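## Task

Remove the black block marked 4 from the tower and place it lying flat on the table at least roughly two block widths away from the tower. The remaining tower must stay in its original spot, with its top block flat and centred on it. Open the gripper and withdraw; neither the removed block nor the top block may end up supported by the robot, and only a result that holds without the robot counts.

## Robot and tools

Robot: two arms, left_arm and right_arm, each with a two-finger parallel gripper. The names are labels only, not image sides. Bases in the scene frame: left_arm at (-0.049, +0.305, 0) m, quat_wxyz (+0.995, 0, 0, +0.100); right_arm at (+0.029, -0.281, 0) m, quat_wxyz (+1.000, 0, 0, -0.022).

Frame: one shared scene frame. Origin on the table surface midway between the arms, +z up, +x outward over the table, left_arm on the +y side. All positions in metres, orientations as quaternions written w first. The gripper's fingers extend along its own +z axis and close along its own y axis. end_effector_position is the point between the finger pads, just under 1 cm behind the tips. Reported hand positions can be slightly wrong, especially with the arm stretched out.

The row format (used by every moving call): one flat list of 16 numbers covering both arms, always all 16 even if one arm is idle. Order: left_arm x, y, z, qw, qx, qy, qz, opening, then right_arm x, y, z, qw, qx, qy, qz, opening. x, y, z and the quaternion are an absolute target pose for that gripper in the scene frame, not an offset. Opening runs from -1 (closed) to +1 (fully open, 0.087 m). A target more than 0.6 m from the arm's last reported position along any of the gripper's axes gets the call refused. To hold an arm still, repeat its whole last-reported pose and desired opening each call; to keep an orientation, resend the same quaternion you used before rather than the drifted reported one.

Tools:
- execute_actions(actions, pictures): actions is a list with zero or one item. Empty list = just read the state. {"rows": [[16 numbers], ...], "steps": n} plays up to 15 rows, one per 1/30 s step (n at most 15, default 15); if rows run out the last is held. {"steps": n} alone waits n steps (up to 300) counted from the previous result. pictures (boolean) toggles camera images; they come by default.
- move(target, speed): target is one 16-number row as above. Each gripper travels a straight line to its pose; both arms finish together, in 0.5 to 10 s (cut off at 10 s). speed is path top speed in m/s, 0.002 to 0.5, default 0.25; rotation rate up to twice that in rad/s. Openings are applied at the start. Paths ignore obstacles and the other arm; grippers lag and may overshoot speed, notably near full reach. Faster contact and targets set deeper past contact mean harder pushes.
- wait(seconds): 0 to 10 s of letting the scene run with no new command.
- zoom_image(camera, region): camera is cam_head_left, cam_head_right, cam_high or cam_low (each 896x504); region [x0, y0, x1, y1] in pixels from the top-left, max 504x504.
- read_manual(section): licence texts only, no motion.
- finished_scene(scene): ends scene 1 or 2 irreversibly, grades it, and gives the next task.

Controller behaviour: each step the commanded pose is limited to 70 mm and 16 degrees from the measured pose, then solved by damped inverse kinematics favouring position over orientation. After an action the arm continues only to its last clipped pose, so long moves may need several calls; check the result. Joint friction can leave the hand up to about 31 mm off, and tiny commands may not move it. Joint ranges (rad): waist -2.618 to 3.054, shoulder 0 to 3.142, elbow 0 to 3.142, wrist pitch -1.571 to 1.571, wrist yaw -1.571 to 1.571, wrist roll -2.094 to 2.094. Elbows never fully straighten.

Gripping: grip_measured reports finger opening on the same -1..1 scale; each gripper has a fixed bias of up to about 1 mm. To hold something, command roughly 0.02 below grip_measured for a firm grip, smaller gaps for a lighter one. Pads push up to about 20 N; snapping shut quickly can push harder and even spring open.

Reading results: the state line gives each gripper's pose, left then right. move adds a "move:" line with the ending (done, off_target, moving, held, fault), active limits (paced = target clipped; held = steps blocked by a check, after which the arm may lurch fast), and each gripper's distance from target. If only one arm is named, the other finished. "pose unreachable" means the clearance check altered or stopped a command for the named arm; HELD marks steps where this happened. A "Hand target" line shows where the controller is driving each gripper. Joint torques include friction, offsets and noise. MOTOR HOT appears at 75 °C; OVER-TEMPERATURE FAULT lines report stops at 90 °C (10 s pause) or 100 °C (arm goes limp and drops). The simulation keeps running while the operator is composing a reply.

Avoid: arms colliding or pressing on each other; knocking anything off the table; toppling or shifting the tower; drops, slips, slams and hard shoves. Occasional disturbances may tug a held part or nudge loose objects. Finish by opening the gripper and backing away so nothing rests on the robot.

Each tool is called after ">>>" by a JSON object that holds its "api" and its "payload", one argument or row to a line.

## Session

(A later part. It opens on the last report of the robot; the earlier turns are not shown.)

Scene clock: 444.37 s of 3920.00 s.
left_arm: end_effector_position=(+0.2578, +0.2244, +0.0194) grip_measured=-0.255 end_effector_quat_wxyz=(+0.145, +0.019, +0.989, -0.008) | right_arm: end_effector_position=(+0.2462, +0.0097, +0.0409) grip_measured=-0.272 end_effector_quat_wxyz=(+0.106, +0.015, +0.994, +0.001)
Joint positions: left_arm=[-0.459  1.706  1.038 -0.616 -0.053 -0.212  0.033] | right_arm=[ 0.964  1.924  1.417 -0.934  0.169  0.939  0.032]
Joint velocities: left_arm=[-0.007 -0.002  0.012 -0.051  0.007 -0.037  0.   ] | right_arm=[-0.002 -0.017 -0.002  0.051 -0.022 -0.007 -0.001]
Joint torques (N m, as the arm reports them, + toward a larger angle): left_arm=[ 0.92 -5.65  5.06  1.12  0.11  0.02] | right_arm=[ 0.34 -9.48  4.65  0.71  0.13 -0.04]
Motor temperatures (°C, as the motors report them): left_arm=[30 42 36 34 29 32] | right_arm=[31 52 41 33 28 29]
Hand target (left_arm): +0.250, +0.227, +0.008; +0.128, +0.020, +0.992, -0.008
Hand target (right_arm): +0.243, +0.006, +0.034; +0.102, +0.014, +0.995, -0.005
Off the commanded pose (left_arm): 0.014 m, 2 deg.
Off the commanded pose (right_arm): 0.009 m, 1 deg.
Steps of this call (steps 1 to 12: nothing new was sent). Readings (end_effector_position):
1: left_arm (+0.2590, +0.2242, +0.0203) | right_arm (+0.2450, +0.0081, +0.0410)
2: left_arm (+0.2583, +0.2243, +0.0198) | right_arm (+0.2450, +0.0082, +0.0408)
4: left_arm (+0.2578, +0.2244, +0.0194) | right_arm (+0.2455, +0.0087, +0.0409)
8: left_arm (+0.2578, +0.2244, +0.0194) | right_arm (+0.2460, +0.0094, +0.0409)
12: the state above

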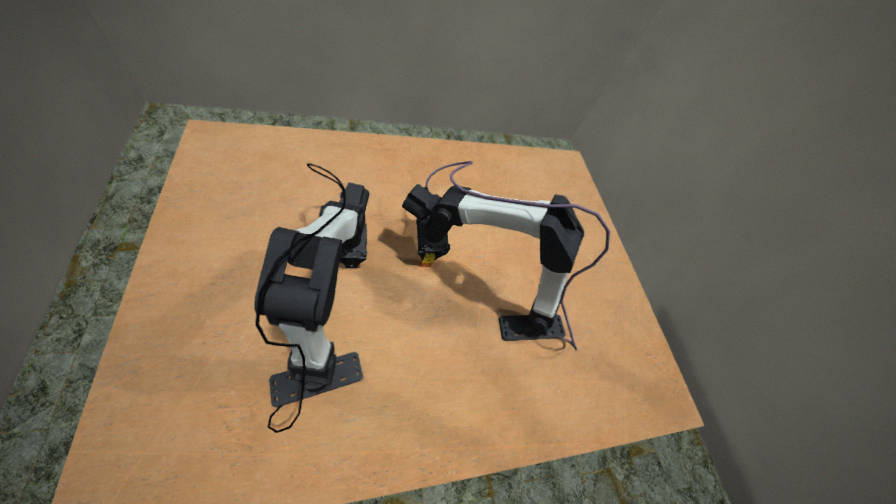

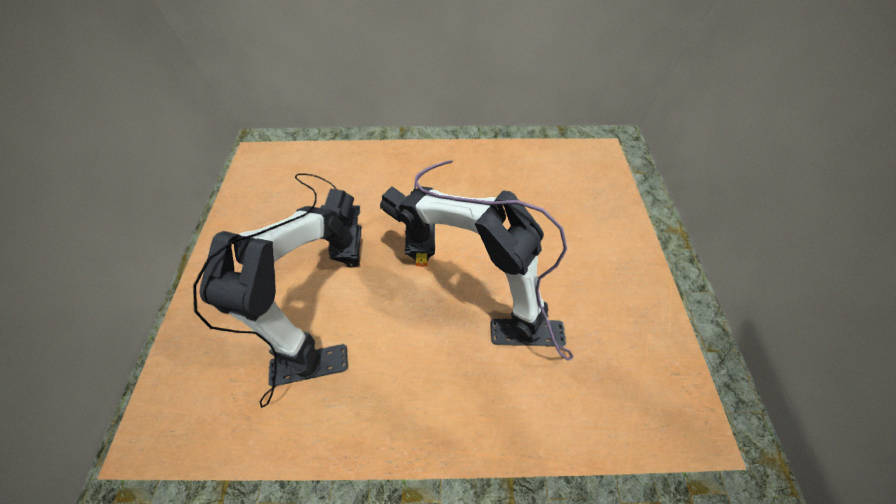

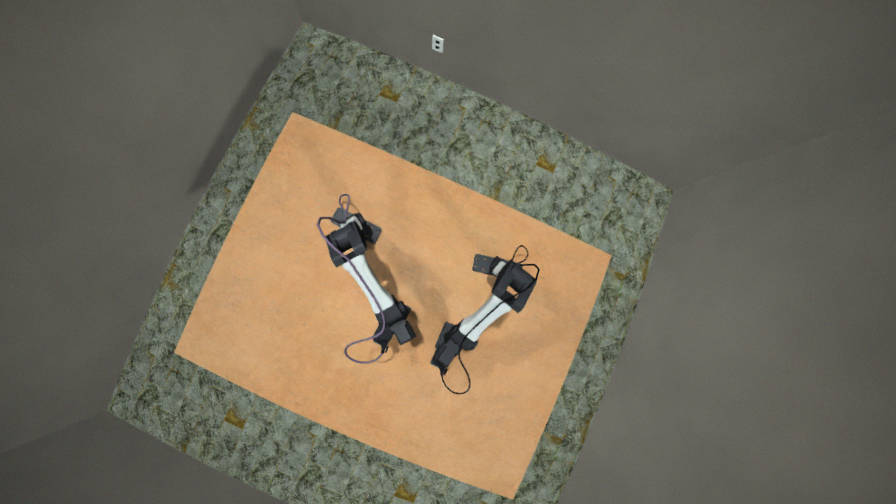

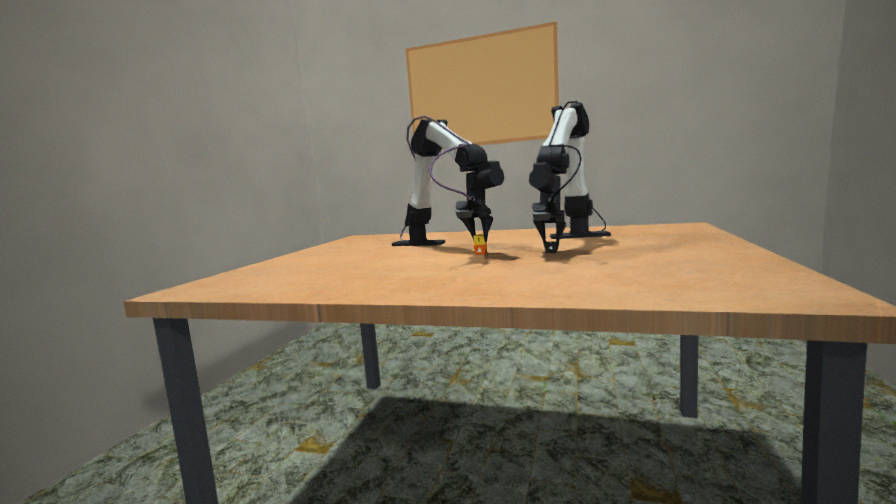

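>>> {"api": "execute_actions", "payload": {
  "actions": [
    {"rows": [[0.2578,0.2244,0.0194,0.145,0.019,0.989,-0.008,-0.27,0.248,0.012,0.041,0.1094,0.0155,0.9937,0.0056,-0.3],[0.2578,0.2244,0.0194,0.145,0.019,0.989,-0.008,-0.255,0.2483,0.0124,0.041,0.11,0.0156,0.9936,0.0064,-0.3],[0.2578,0.2244,0.0194,0.145,0.019,0.989,-0.008,-0.24,0.2486,0.0128,0.041,0.1106,0.0157,0.9936,0.0072,-0.3],[0.2578,0.2244,0.0194,0.145,0.019,0.989,-0.008,-0.22,0.2489,0.0132,0.0411,0.1112,0.0158,0.9935,0.008,-0.3],[0.2578,0.2244,0.0194,0.145,0.019,0.989,-0.008,-0.19,0.2492,0.0136,0.0411,0.1118,0.0158,0.9934,0.0088,-0.3],[0.2578,0.2244,0.0194,0.145,0.019,0.989,-0.008,-0.15,0.2495,0.014,0.0411,0.1123,0.0159,0.9934,0.0095,-0.3],[0.2578,0.2244,0.0194,0.145,0.019,0.989,-0.008,-0.1,0.2497,0.0143,0.0411,0.1128,0.016,0.9933,0.0102,-0.3],[0.2578,0.2244,0.0194,0.145,0.019,0.989,-0.008,-0.04,0.2497,0.0143,0.0411,0.1128,0.016,0.9933,0.0102,-0.3],[0.2578,0.2244,0.0194,0.145,0.019,0.989,-0.008,0.03,0.2497,0.0143,0.0411,0.1128,0.016,0.9933,0.0102,-0.3],[0.2578,0.2244,0.0194,0.145,0.019,0.989,-0.008,0.1,0.2497,0.0143,0.0411,0.1128,0.016,0.9933,0.0102,-0.3],[0.2578,0.2244,0.0194,0.145,0.019,0.989,-0.008,0.17,0.2497,0.0143,0.0411,0.1128,0.016,0.9933,0.0102,-0.3],[0.2578,0.2244,0.0194,0.145,0.019,0.989,-0.008,0.25,0.2497,0.0143,0.0411,0.1128,0.016,0.9933,0.0102,-0.3]], "steps": 15}
  ],
  "pictures": false
}}

>>> {"api": "execute_actions", "payload": {
  "actions": [
    {"steps": 10}
  ]
}}

>>> {"api": "zoom_image", "payload": {
  "camera": "cam_low",
  "region": [455, 215, 505, 265]
}}

>>> {"api": "zoom_image", "payload": {
  "camera": "cam_head_right",
  "region": [395, 230, 445, 280]
}}

>>> {"api": "zoom_image", "payload": {
  "camera": "cam_head_left",
  "region": [402, 230, 452, 280]
}}

Scene clock: 479.53 s of 3920.00 s.
left_arm: end_effector_position=(+0.2578, +0.2244, +0.0194) grip_measured=+0.249 end_effector_quat_wxyz=(+0.145, +0.019, +0.989, -0.008) | right_arm: end_effector_position=(+0.2474, +0.0113, +0.0410) grip_measured=-0.272 end_effector_quat_wxyz=(+0.108, +0.015, +0.994, +0.005)
Joint positions: left_arm=[-0.459  1.706  1.038 -0.616 -0.053 -0.212  0.055] | right_arm=[ 0.964  1.924  1.417 -0.926  0.169  0.939  0.032]
Joint velocities: left_arm=[ 0.012 -0.007  0.017  0.007 -0.051 -0.037 -0.   ] | right_arm=[-0.007 -0.007 -0.007 -0.007 -0.081 -0.022  0.001]
Joint torques (N m, as the arm reports them, + toward a larger angle): left_arm=[ 0.27 -6.9   7.05  1.08  0.03 -0.05] | right_arm=[ 0.28 -9.55  6.61  0.77  0.12 -0.05]
Motor temperatures (°C, as the motors report them): left_arm=[30 42 36 34 29 32] | right_arm=[31 53 39 34 28 29]
Hand target (left_arm): +0.258, +0.224, +0.019; +0.145, +0.019, +0.989, -0.008
Hand target (right_arm): +0.250, +0.014, +0.041; +0.113, +0.016, +0.993, +0.010
Off the commanded pose (left_arm): 0.000 m, 0 deg.
Off the commanded pose (right_arm): 0.004 m, 1 deg.
Steps of this call (steps 1 to 90: nothing new was sent; then 31.67 s passed at rest; steps 91 to 105: all 15 steps of this action). Readings (end_effector_position):
91: left_arm (+0.2578, +0.2244, +0.0194) | right_arm (+0.2463, +0.0098, +0.0409)
92: left_arm (+0.2578, +0.2244, +0.0194) | right_arm (+0.2463, +0.0098, +0.0409)
94: left_arm (+0.2578, +0.2244, +0.0194) | right_arm (+0.2464, +0.0100, +0.0409)
98: left_arm (+0.2578, +0.2244, +0.0194) | right_arm (+0.2470, +0.0107, +0.0409)
105: the state above

Scene clock: 479.87 s of 3920.00 s.
left_arm: end_effector_position=(+0.2578, +0.2244, +0.0194) grip_measured=+0.250 end_effector_quat_wxyz=(+0.145, +0.019, +0.989, -0.008) | right_arm: end_effector_position=(+0.2474, +0.0114, +0.0410) grip_measured=-0.272 end_effector_quat_wxyz=(+0.108, +0.015, +0.994, +0.005)
Joint positions: left_arm=[-0.459  1.706  1.038 -0.616 -0.053 -0.212  0.055] | right_arm=[ 0.964  1.924  1.417 -0.926  0.169  0.939  0.032]
Joint velocities: left_arm=[ 0.007  0.007  0.012 -0.051 -0.022  0.007 -0.001] | right_arm=[-0.007 -0.027 -0.007 -0.051  0.037 -0.007 -0.001]
Joint torques (N m, as the arm reports them, + toward a larger angle): left_arm=[ 0.25 -6.84  7.03  1.05  0.01 -0.06] | right_arm=[ 0.29 -9.51  6.56  0.77  0.13 -0.04]
Motor temperatures (°C, as the motors report them): left_arm=[30 42 36 34 29 32] | right_arm=[31 53 39 34 28 29]
Hand target (left_arm): +0.258, +0.224, +0.019; +0.145, +0.019, +0.989, -0.008
Hand target (right_arm): +0.250, +0.014, +0.041; +0.113, +0.016, +0.993, +0.010
Off the commanded pose (left_arm): 0.000 m, 0 deg.
Off the commanded pose (right_arm): 0.004 m, 1 deg.
Steps of this call (steps 1 to 10: nothing new was sent). Readings (end_effector_position):
1: left_arm (+0.2578, +0.2244, +0.0194) | right_arm (+0.2474, +0.0114, +0.0410)
2: left_arm (+0.2578, +0.2244, +0.0194) | right_arm (+0.2474, +0.0114, +0.0410)
4: left_arm (+0.2578, +0.2244, +0.0194) | right_arm (+0.2474, +0.0114, +0.0410)
8: left_arm (+0.2578, +0.2244, +0.0194) | right_arm (+0.2474, +0.0114, +0.0410)
10: the state above

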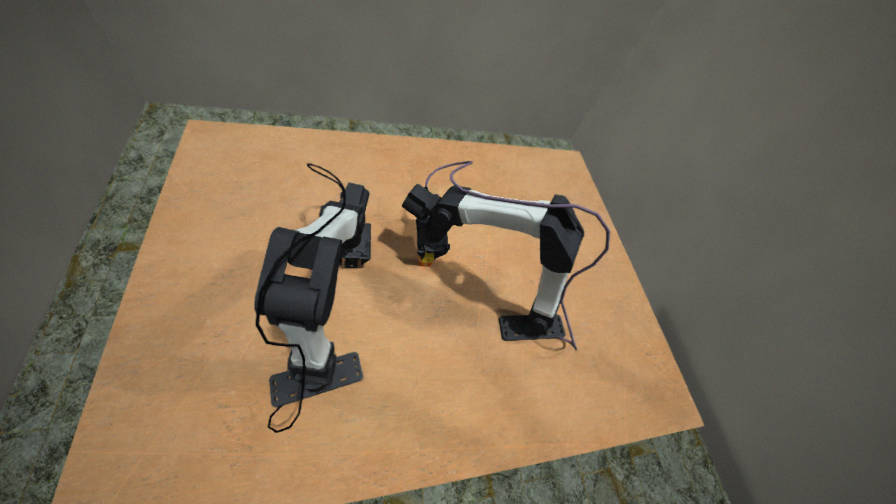

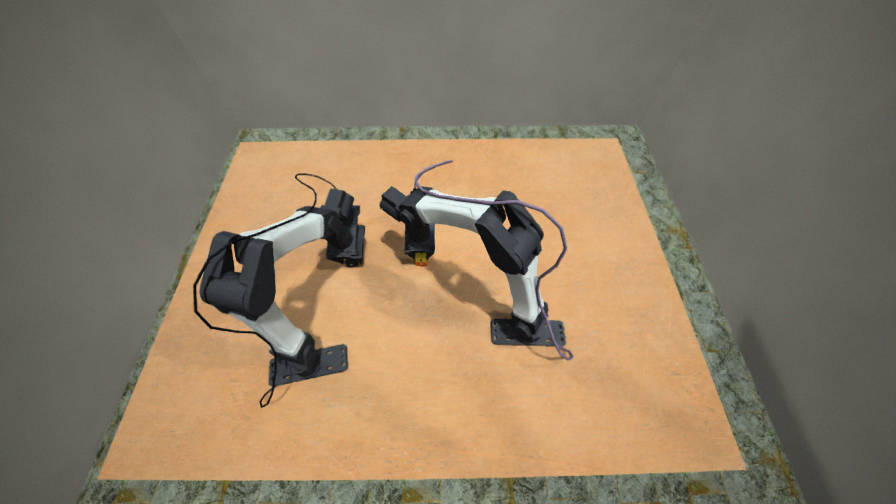

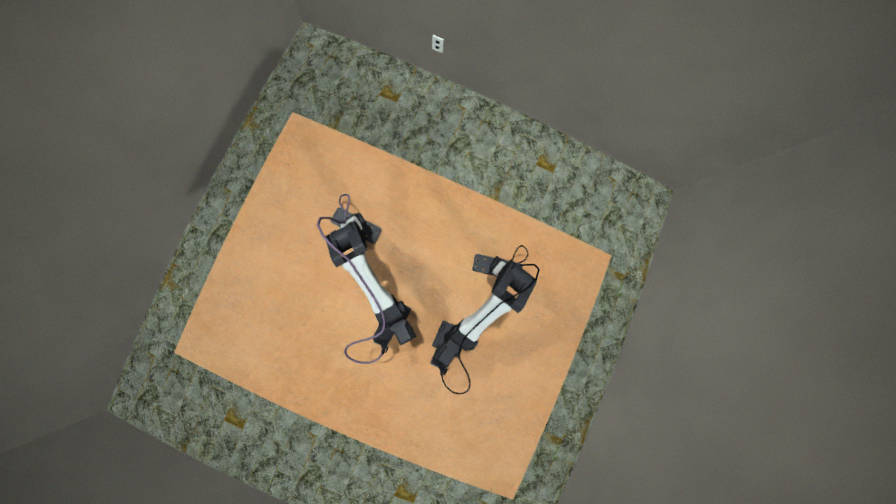

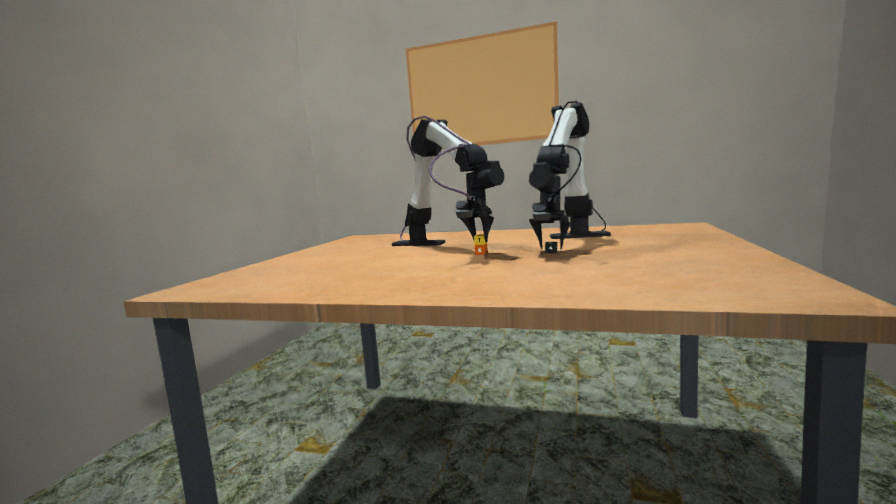

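Region (455, 215, 505, 265) of cam_low's 896x504 image, scaled by 10.080, with more detail than that image has.

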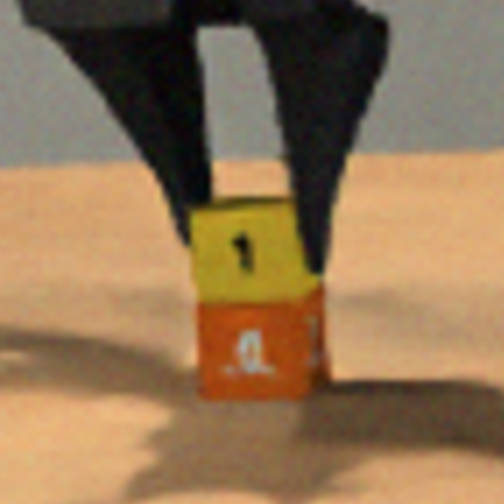

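Region (395, 230, 445, 280) of cam_head_right's 896x504 image, scaled by 10.080, with more detail than that image has.

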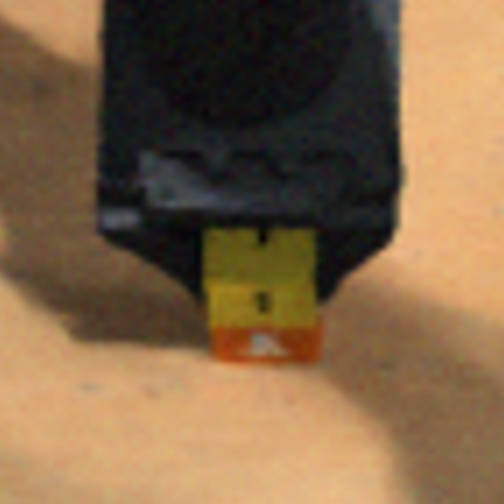

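Region (402, 230, 452, 280) of cam_head_left's 896x504 image, scaled by 10.080, with more detail than that image has.

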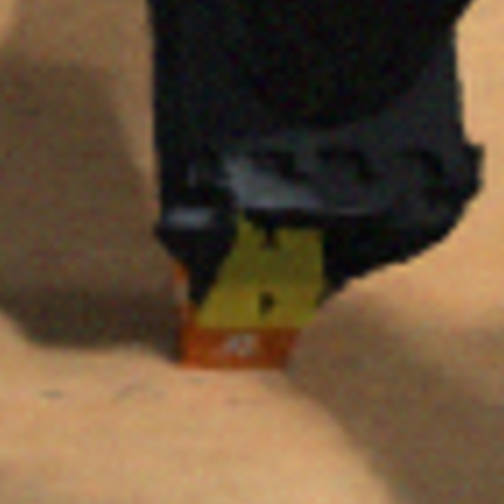

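>>> {"api": "execute_actions", "payload": {
  "actions": [
    {"rows": [[0.2578,0.2244,0.024,0.145,0.019,0.989,-0.008,0.25,0.2474,0.0114,0.041,0.108,0.015,0.994,0.005,-0.285],[0.2578,0.2244,0.028,0.145,0.019,0.989,-0.008,0.25,0.2474,0.0114,0.041,0.108,0.015,0.994,0.005,-0.27],[0.2578,0.2244,0.032,0.145,0.019,0.989,-0.008,0.25,0.2474,0.0114,0.041,0.108,0.015,0.994,0.005,-0.255],[0.2578,0.2244,0.036,0.145,0.019,0.989,-0.008,0.25,0.2474,0.0114,0.041,0.108,0.015,0.994,0.005,-0.235],[0.2578,0.2244,0.04,0.145,0.019,0.989,-0.008,0.25,0.2474,0.0114,0.041,0.108,0.015,0.994,0.005,-0.2],[0.2578,0.2244,0.044,0.145,0.019,0.989,-0.008,0.25,0.2474,0.0114,0.041,0.108,0.015,0.994,0.005,-0.15],[0.2578,0.2244,0.048,0.145,0.019,0.989,-0.008,0.25,0.2474,0.0114,0.041,0.108,0.015,0.994,0.005,-0.09],[0.2578,0.2244,0.052,0.145,0.019,0.989,-0.008,0.25,0.2474,0.0114,0.041,0.108,0.015,0.994,0.005,-0.02],[0.2578,0.2244,0.056,0.145,0.019,0.989,-0.008,0.25,0.2474,0.0114,0.041,0.108,0.015,0.994,0.005,0.06],[0.2578,0.2244,0.06,0.145,0.019,0.989,-0.008,0.25,0.2474,0.0114,0.041,0.108,0.015,0.994,0.005,0.14],[0.2578,0.2244,0.064,0.145,0.019,0.989,-0.008,0.25,0.2474,0.0114,0.041,0.108,0.015,0.994,0.005,0.22],[0.2578,0.2244,0.068,0.145,0.019,0.989,-0.008,0.25,0.2474,0.0114,0.041,0.108,0.015,0.994,0.005,0.3]], "steps": 12}
  ],
  "pictures": false
}}

>>> {"api": "move", "payload": {
  "target": [0.25, 0.26, 0.10, 0.145, 0.019, 0.989, -0.008, 0.25, 0.2474, 0.0114, 0.10, 0.108, 0.015, 0.994, 0.005, 0.3],
  "speed": 0.15
}}

>>> {"api": "move", "payload": {
  "target": [0.20, 0.36, 0.12, 0.145, 0.019, 0.989, -0.008, 0.25, 0.23, -0.17, 0.12, 0.108, 0.015, 0.994, 0.005, 0.3],
  "speed": 0.25
}}

>>> {"api": "zoom_image", "payload": {
  "camera": "cam_low",
  "region": [455, 215, 505, 265]
}}

>>> {"api": "zoom_image", "payload": {
  "camera": "cam_head_right",
  "region": [395, 230, 445, 280]
}}

>>> {"api": "zoom_image", "payload": {
  "camera": "cam_high",
  "region": [380, 290, 420, 330]
}}

Scene clock: 516.07 s of 3920.00 s.
left_arm: end_effector_position=(+0.2601, +0.2238, +0.0501) grip_measured=+0.250 end_effector_quat_wxyz=(+0.148, +0.019, +0.989, -0.008) | right_arm: end_effector_position=(+0.2474, +0.0114, +0.0410) grip_measured=+0.262 end_effector_quat_wxyz=(+0.108, +0.015, +0.994, +0.005)
Joint positions: left_arm=[-0.459  1.666  1.123 -0.734 -0.053 -0.212  0.055] | right_arm=[ 0.964  1.924  1.417 -0.926  0.169  0.939  0.055]
Joint velocities: left_arm=[-0.007 -0.164  0.383 -0.447  0.037  0.022 -0.   ] | right_arm=[-0.017  0.002 -0.017 -0.066 -0.022  0.007  0.067]
Joint torques (N m, as the arm reports them, + toward a larger angle): left_arm=[ 0.42 -7.76  9.06  0.92  0.02 -0.06] | right_arm=[ 0.23 -9.56  6.59  0.63  0.11 -0.06]
Motor temperatures (°C, as the motors report them): left_arm=[30 43 38 34 29 32] | right_arm=[31 53 41 34 28 29]
Hand target (left_arm): +0.257, +0.225, +0.067; +0.147, +0.019, +0.989, -0.008
Hand target (right_arm): +0.247, +0.011, +0.041; +0.108, +0.015, +0.994, +0.005
Off the commanded pose (left_arm): 0.018 m, 0 deg.
Off the commanded pose (right_arm): 0.000 m, 0 deg.
Steps of this call (steps 1 to 90: nothing new was sent; then 32.80 s passed at rest; steps 91 to 102: all 12 steps of this action). Readings (end_effector_position):
91: left_arm (+0.2577, +0.2244, +0.0194) | right_arm (+0.2474, +0.0114, +0.0410)
92: left_arm (+0.2571, +0.2246, +0.0193) | right_arm (+0.2474, +0.0114, +0.0410)
94: left_arm (+0.2545, +0.2253, +0.0196) | right_arm (+0.2474, +0.0114, +0.0410)
98: left_arm (+0.2542, +0.2254, +0.0302) | right_arm (+0.2474, +0.0114, +0.0410)
102: the state above

Scene clock: 517.67 s of 3920.00 s.
left_arm: end_effector_position=(+0.2474, +0.2601, +0.0914) grip_measured=+0.250 end_effector_quat_wxyz=(+0.137, +0.019, +0.990, -0.002) | right_arm: end_effector_position=(+0.2469, +0.0106, +0.0952) grip_measured=+0.300 end_effector_quat_wxyz=(+0.107, +0.015, +0.994, +0.003)
Joint positions: left_arm=[-0.353  1.578  1.201 -0.92  -0.032 -0.111  0.055] | right_arm=[ 0.964  1.891  1.591 -1.138  0.169  0.939  0.057]
Joint velocities: left_arm=[-0.017 -0.017 -0.002  0.037  0.007  0.051 -0.001] | right_arm=[ 0.007  0.007 -0.002  0.007  0.022 -0.022 -0.   ]
Joint torques (N m, as the arm reports them, + toward a larger angle): left_arm=[ 1.   -7.03  9.29  0.85  0.11  0.02] | right_arm=[ 0.3  -9.35  8.17  0.52  0.1  -0.06]
Motor temperatures (°C, as the motors report them): left_arm=[30 43 38 34 29 32] | right_arm=[31 54 41 34 28 29]
Hand target (left_arm): +0.250, +0.261, +0.100; +0.145, +0.019, +0.989, -0.007
Hand target (right_arm): +0.248, +0.012, +0.100; +0.108, +0.015, +0.994, +0.005
Off the commanded pose (left_arm): 0.009 m, 1 deg.
Off the commanded pose (right_arm): 0.005 m, 0 deg.
move: done

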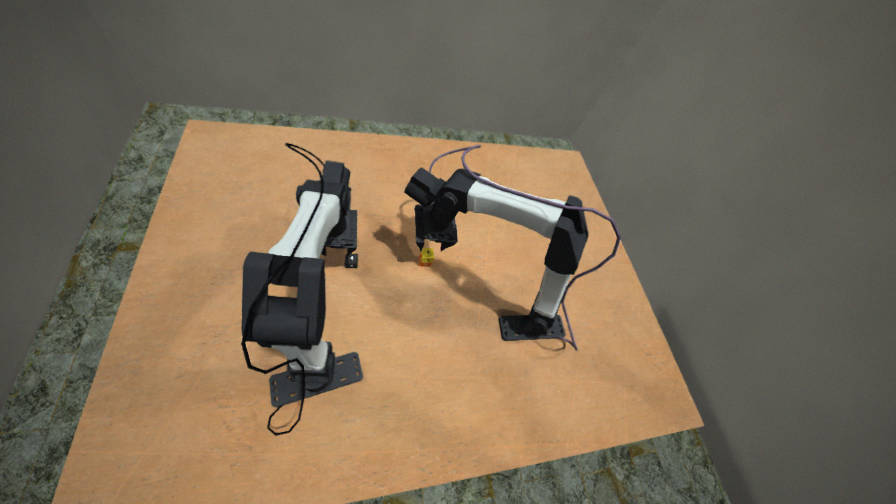

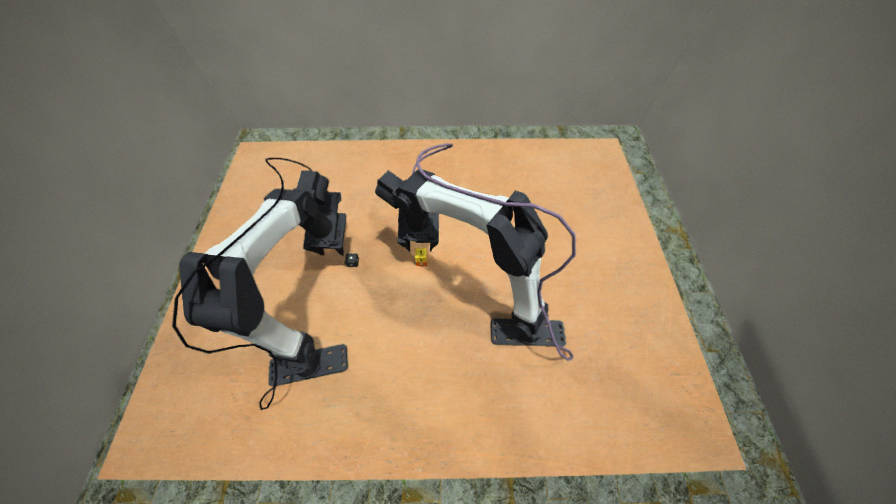

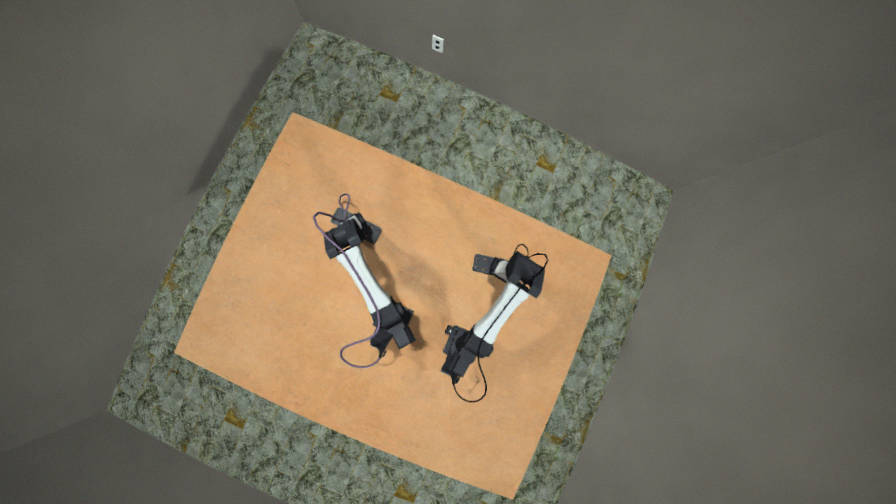

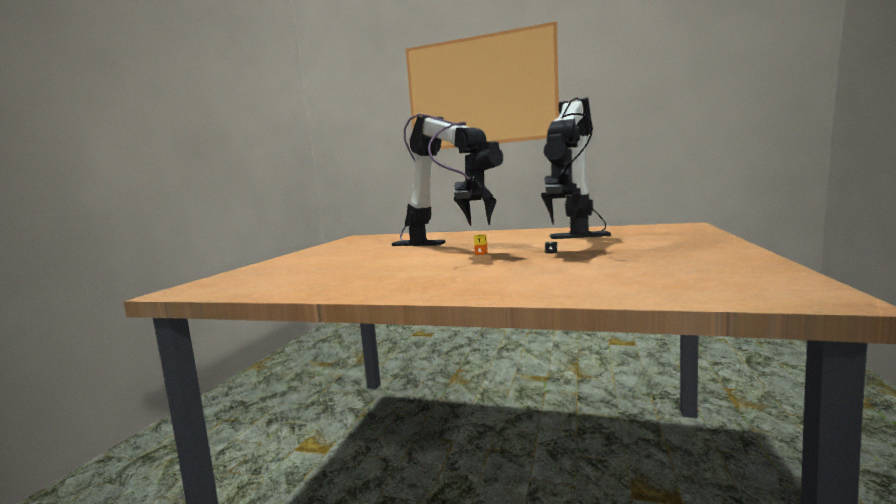

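Scene clock: 519.03 s of 3920.00 s.
left_arm: end_effector_position=(+0.2091, +0.3630, +0.1222) grip_measured=+0.250 end_effector_quat_wxyz=(+0.151, +0.018, +0.988, -0.001) | right_arm: end_effector_position=(+0.2363, -0.1617, +0.1259) grip_measured=+0.300 end_effector_quat_wxyz=(+0.119, +0.018, +0.993, +0.014)
Joint positions: left_arm=[ 0.032  1.411  1.166 -1.032  0.075  0.258  0.055] | right_arm=[ 0.548  1.368  1.153 -1.134  0.093  0.531  0.057]
Joint velocities: left_arm=[-0.002  0.002  0.002 -0.037  0.007  0.037  0.   ] | right_arm=[-0.007 -0.002  0.002 -0.022  0.007 -0.11  -0.001]
Joint torques (N m, as the arm reports them, + toward a larger angle): left_arm=[ 0.91 -5.94  5.94  0.92  0.22  0.01] | right_arm=[-0.43 -5.28  4.71  0.74 -0.05 -0.14]
Motor temperatures (°C, as the motors report them): left_arm=[30 43 38 34 29 32] | right_arm=[31 53 41 34 28 29]
Hand target (left_arm): +0.201, +0.362, +0.120; +0.144, +0.019, +0.989, -0.006
Hand target (right_arm): +0.228, -0.168, +0.120; +0.104, +0.016, +0.994, +0.008
Off the commanded pose (left_arm): 0.010 m, 1 deg.
Off the commanded pose (right_arm): 0.012 m, 2 deg.
move: off_target (right_arm)

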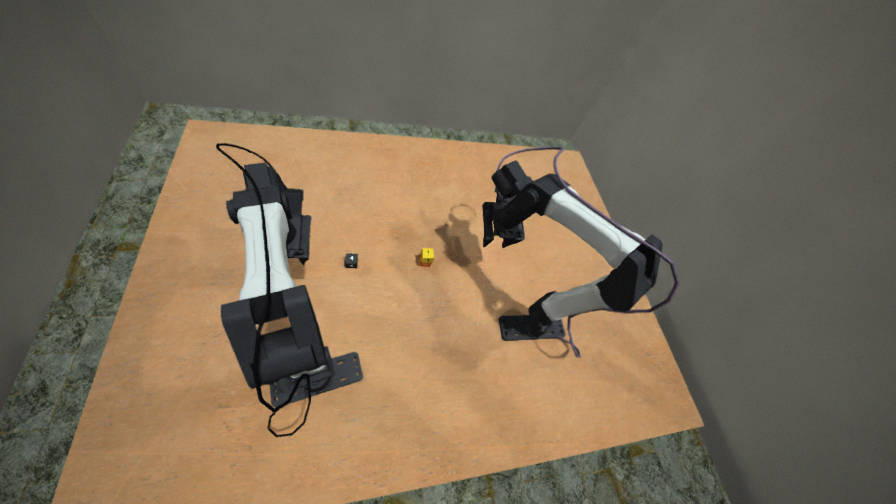

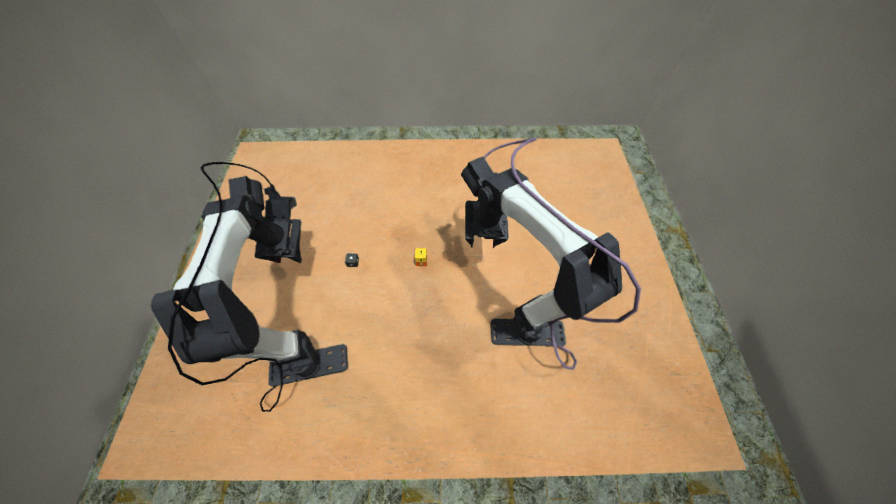

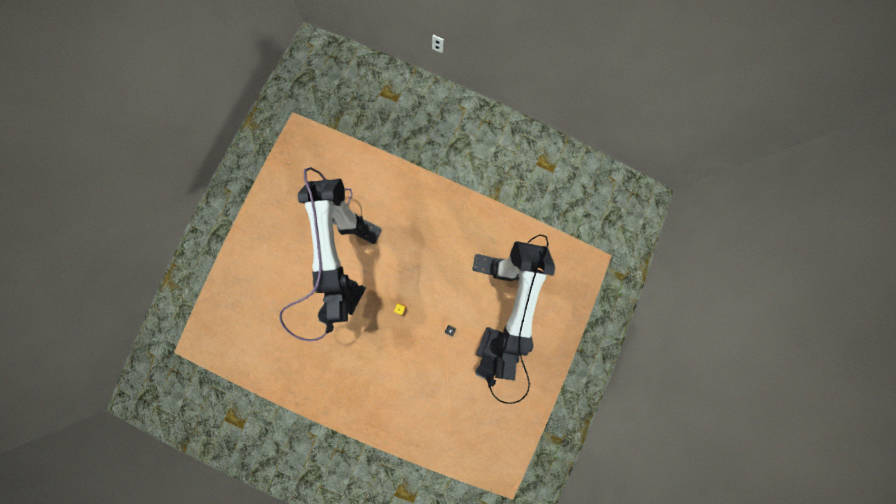

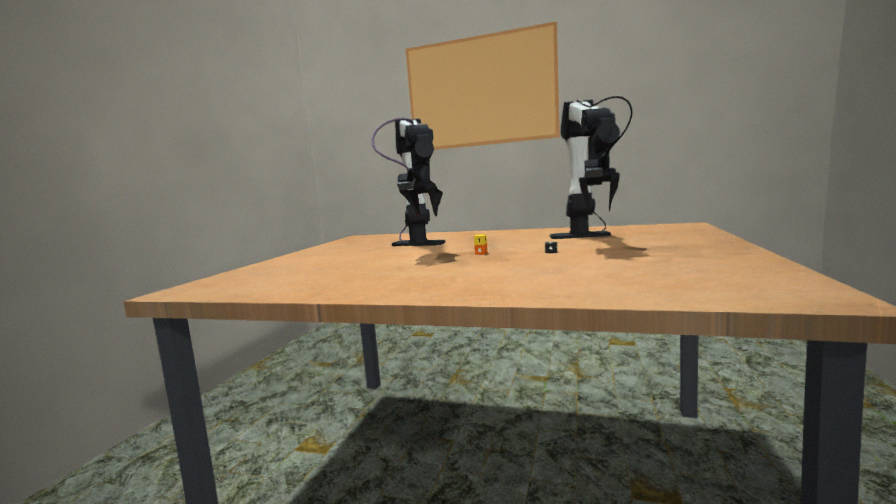

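Region (455, 215, 505, 265) of cam_low's 896x504 image, scaled by 10.080, with more detail than that image has.

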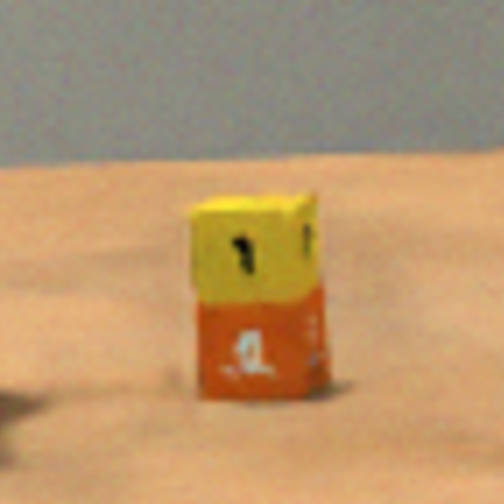

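Region (395, 230, 445, 280) of cam_head_right's 896x504 image, scaled by 10.080, with more detail than that image has.

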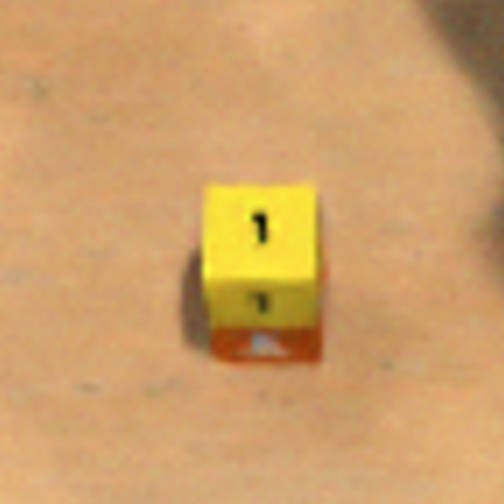

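Region (380, 290, 420, 330) of cam_high's 896x504 image, scaled by 12.600, with more detail than that image has.

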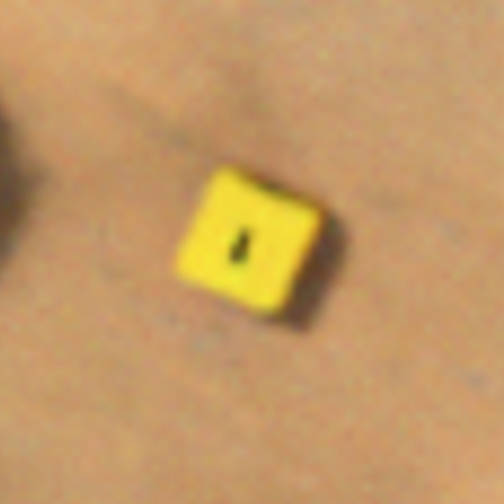

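>>> {"api": "finished_scene", "payload": {
  "scene": 1
}}

The scene is finished: the task was done.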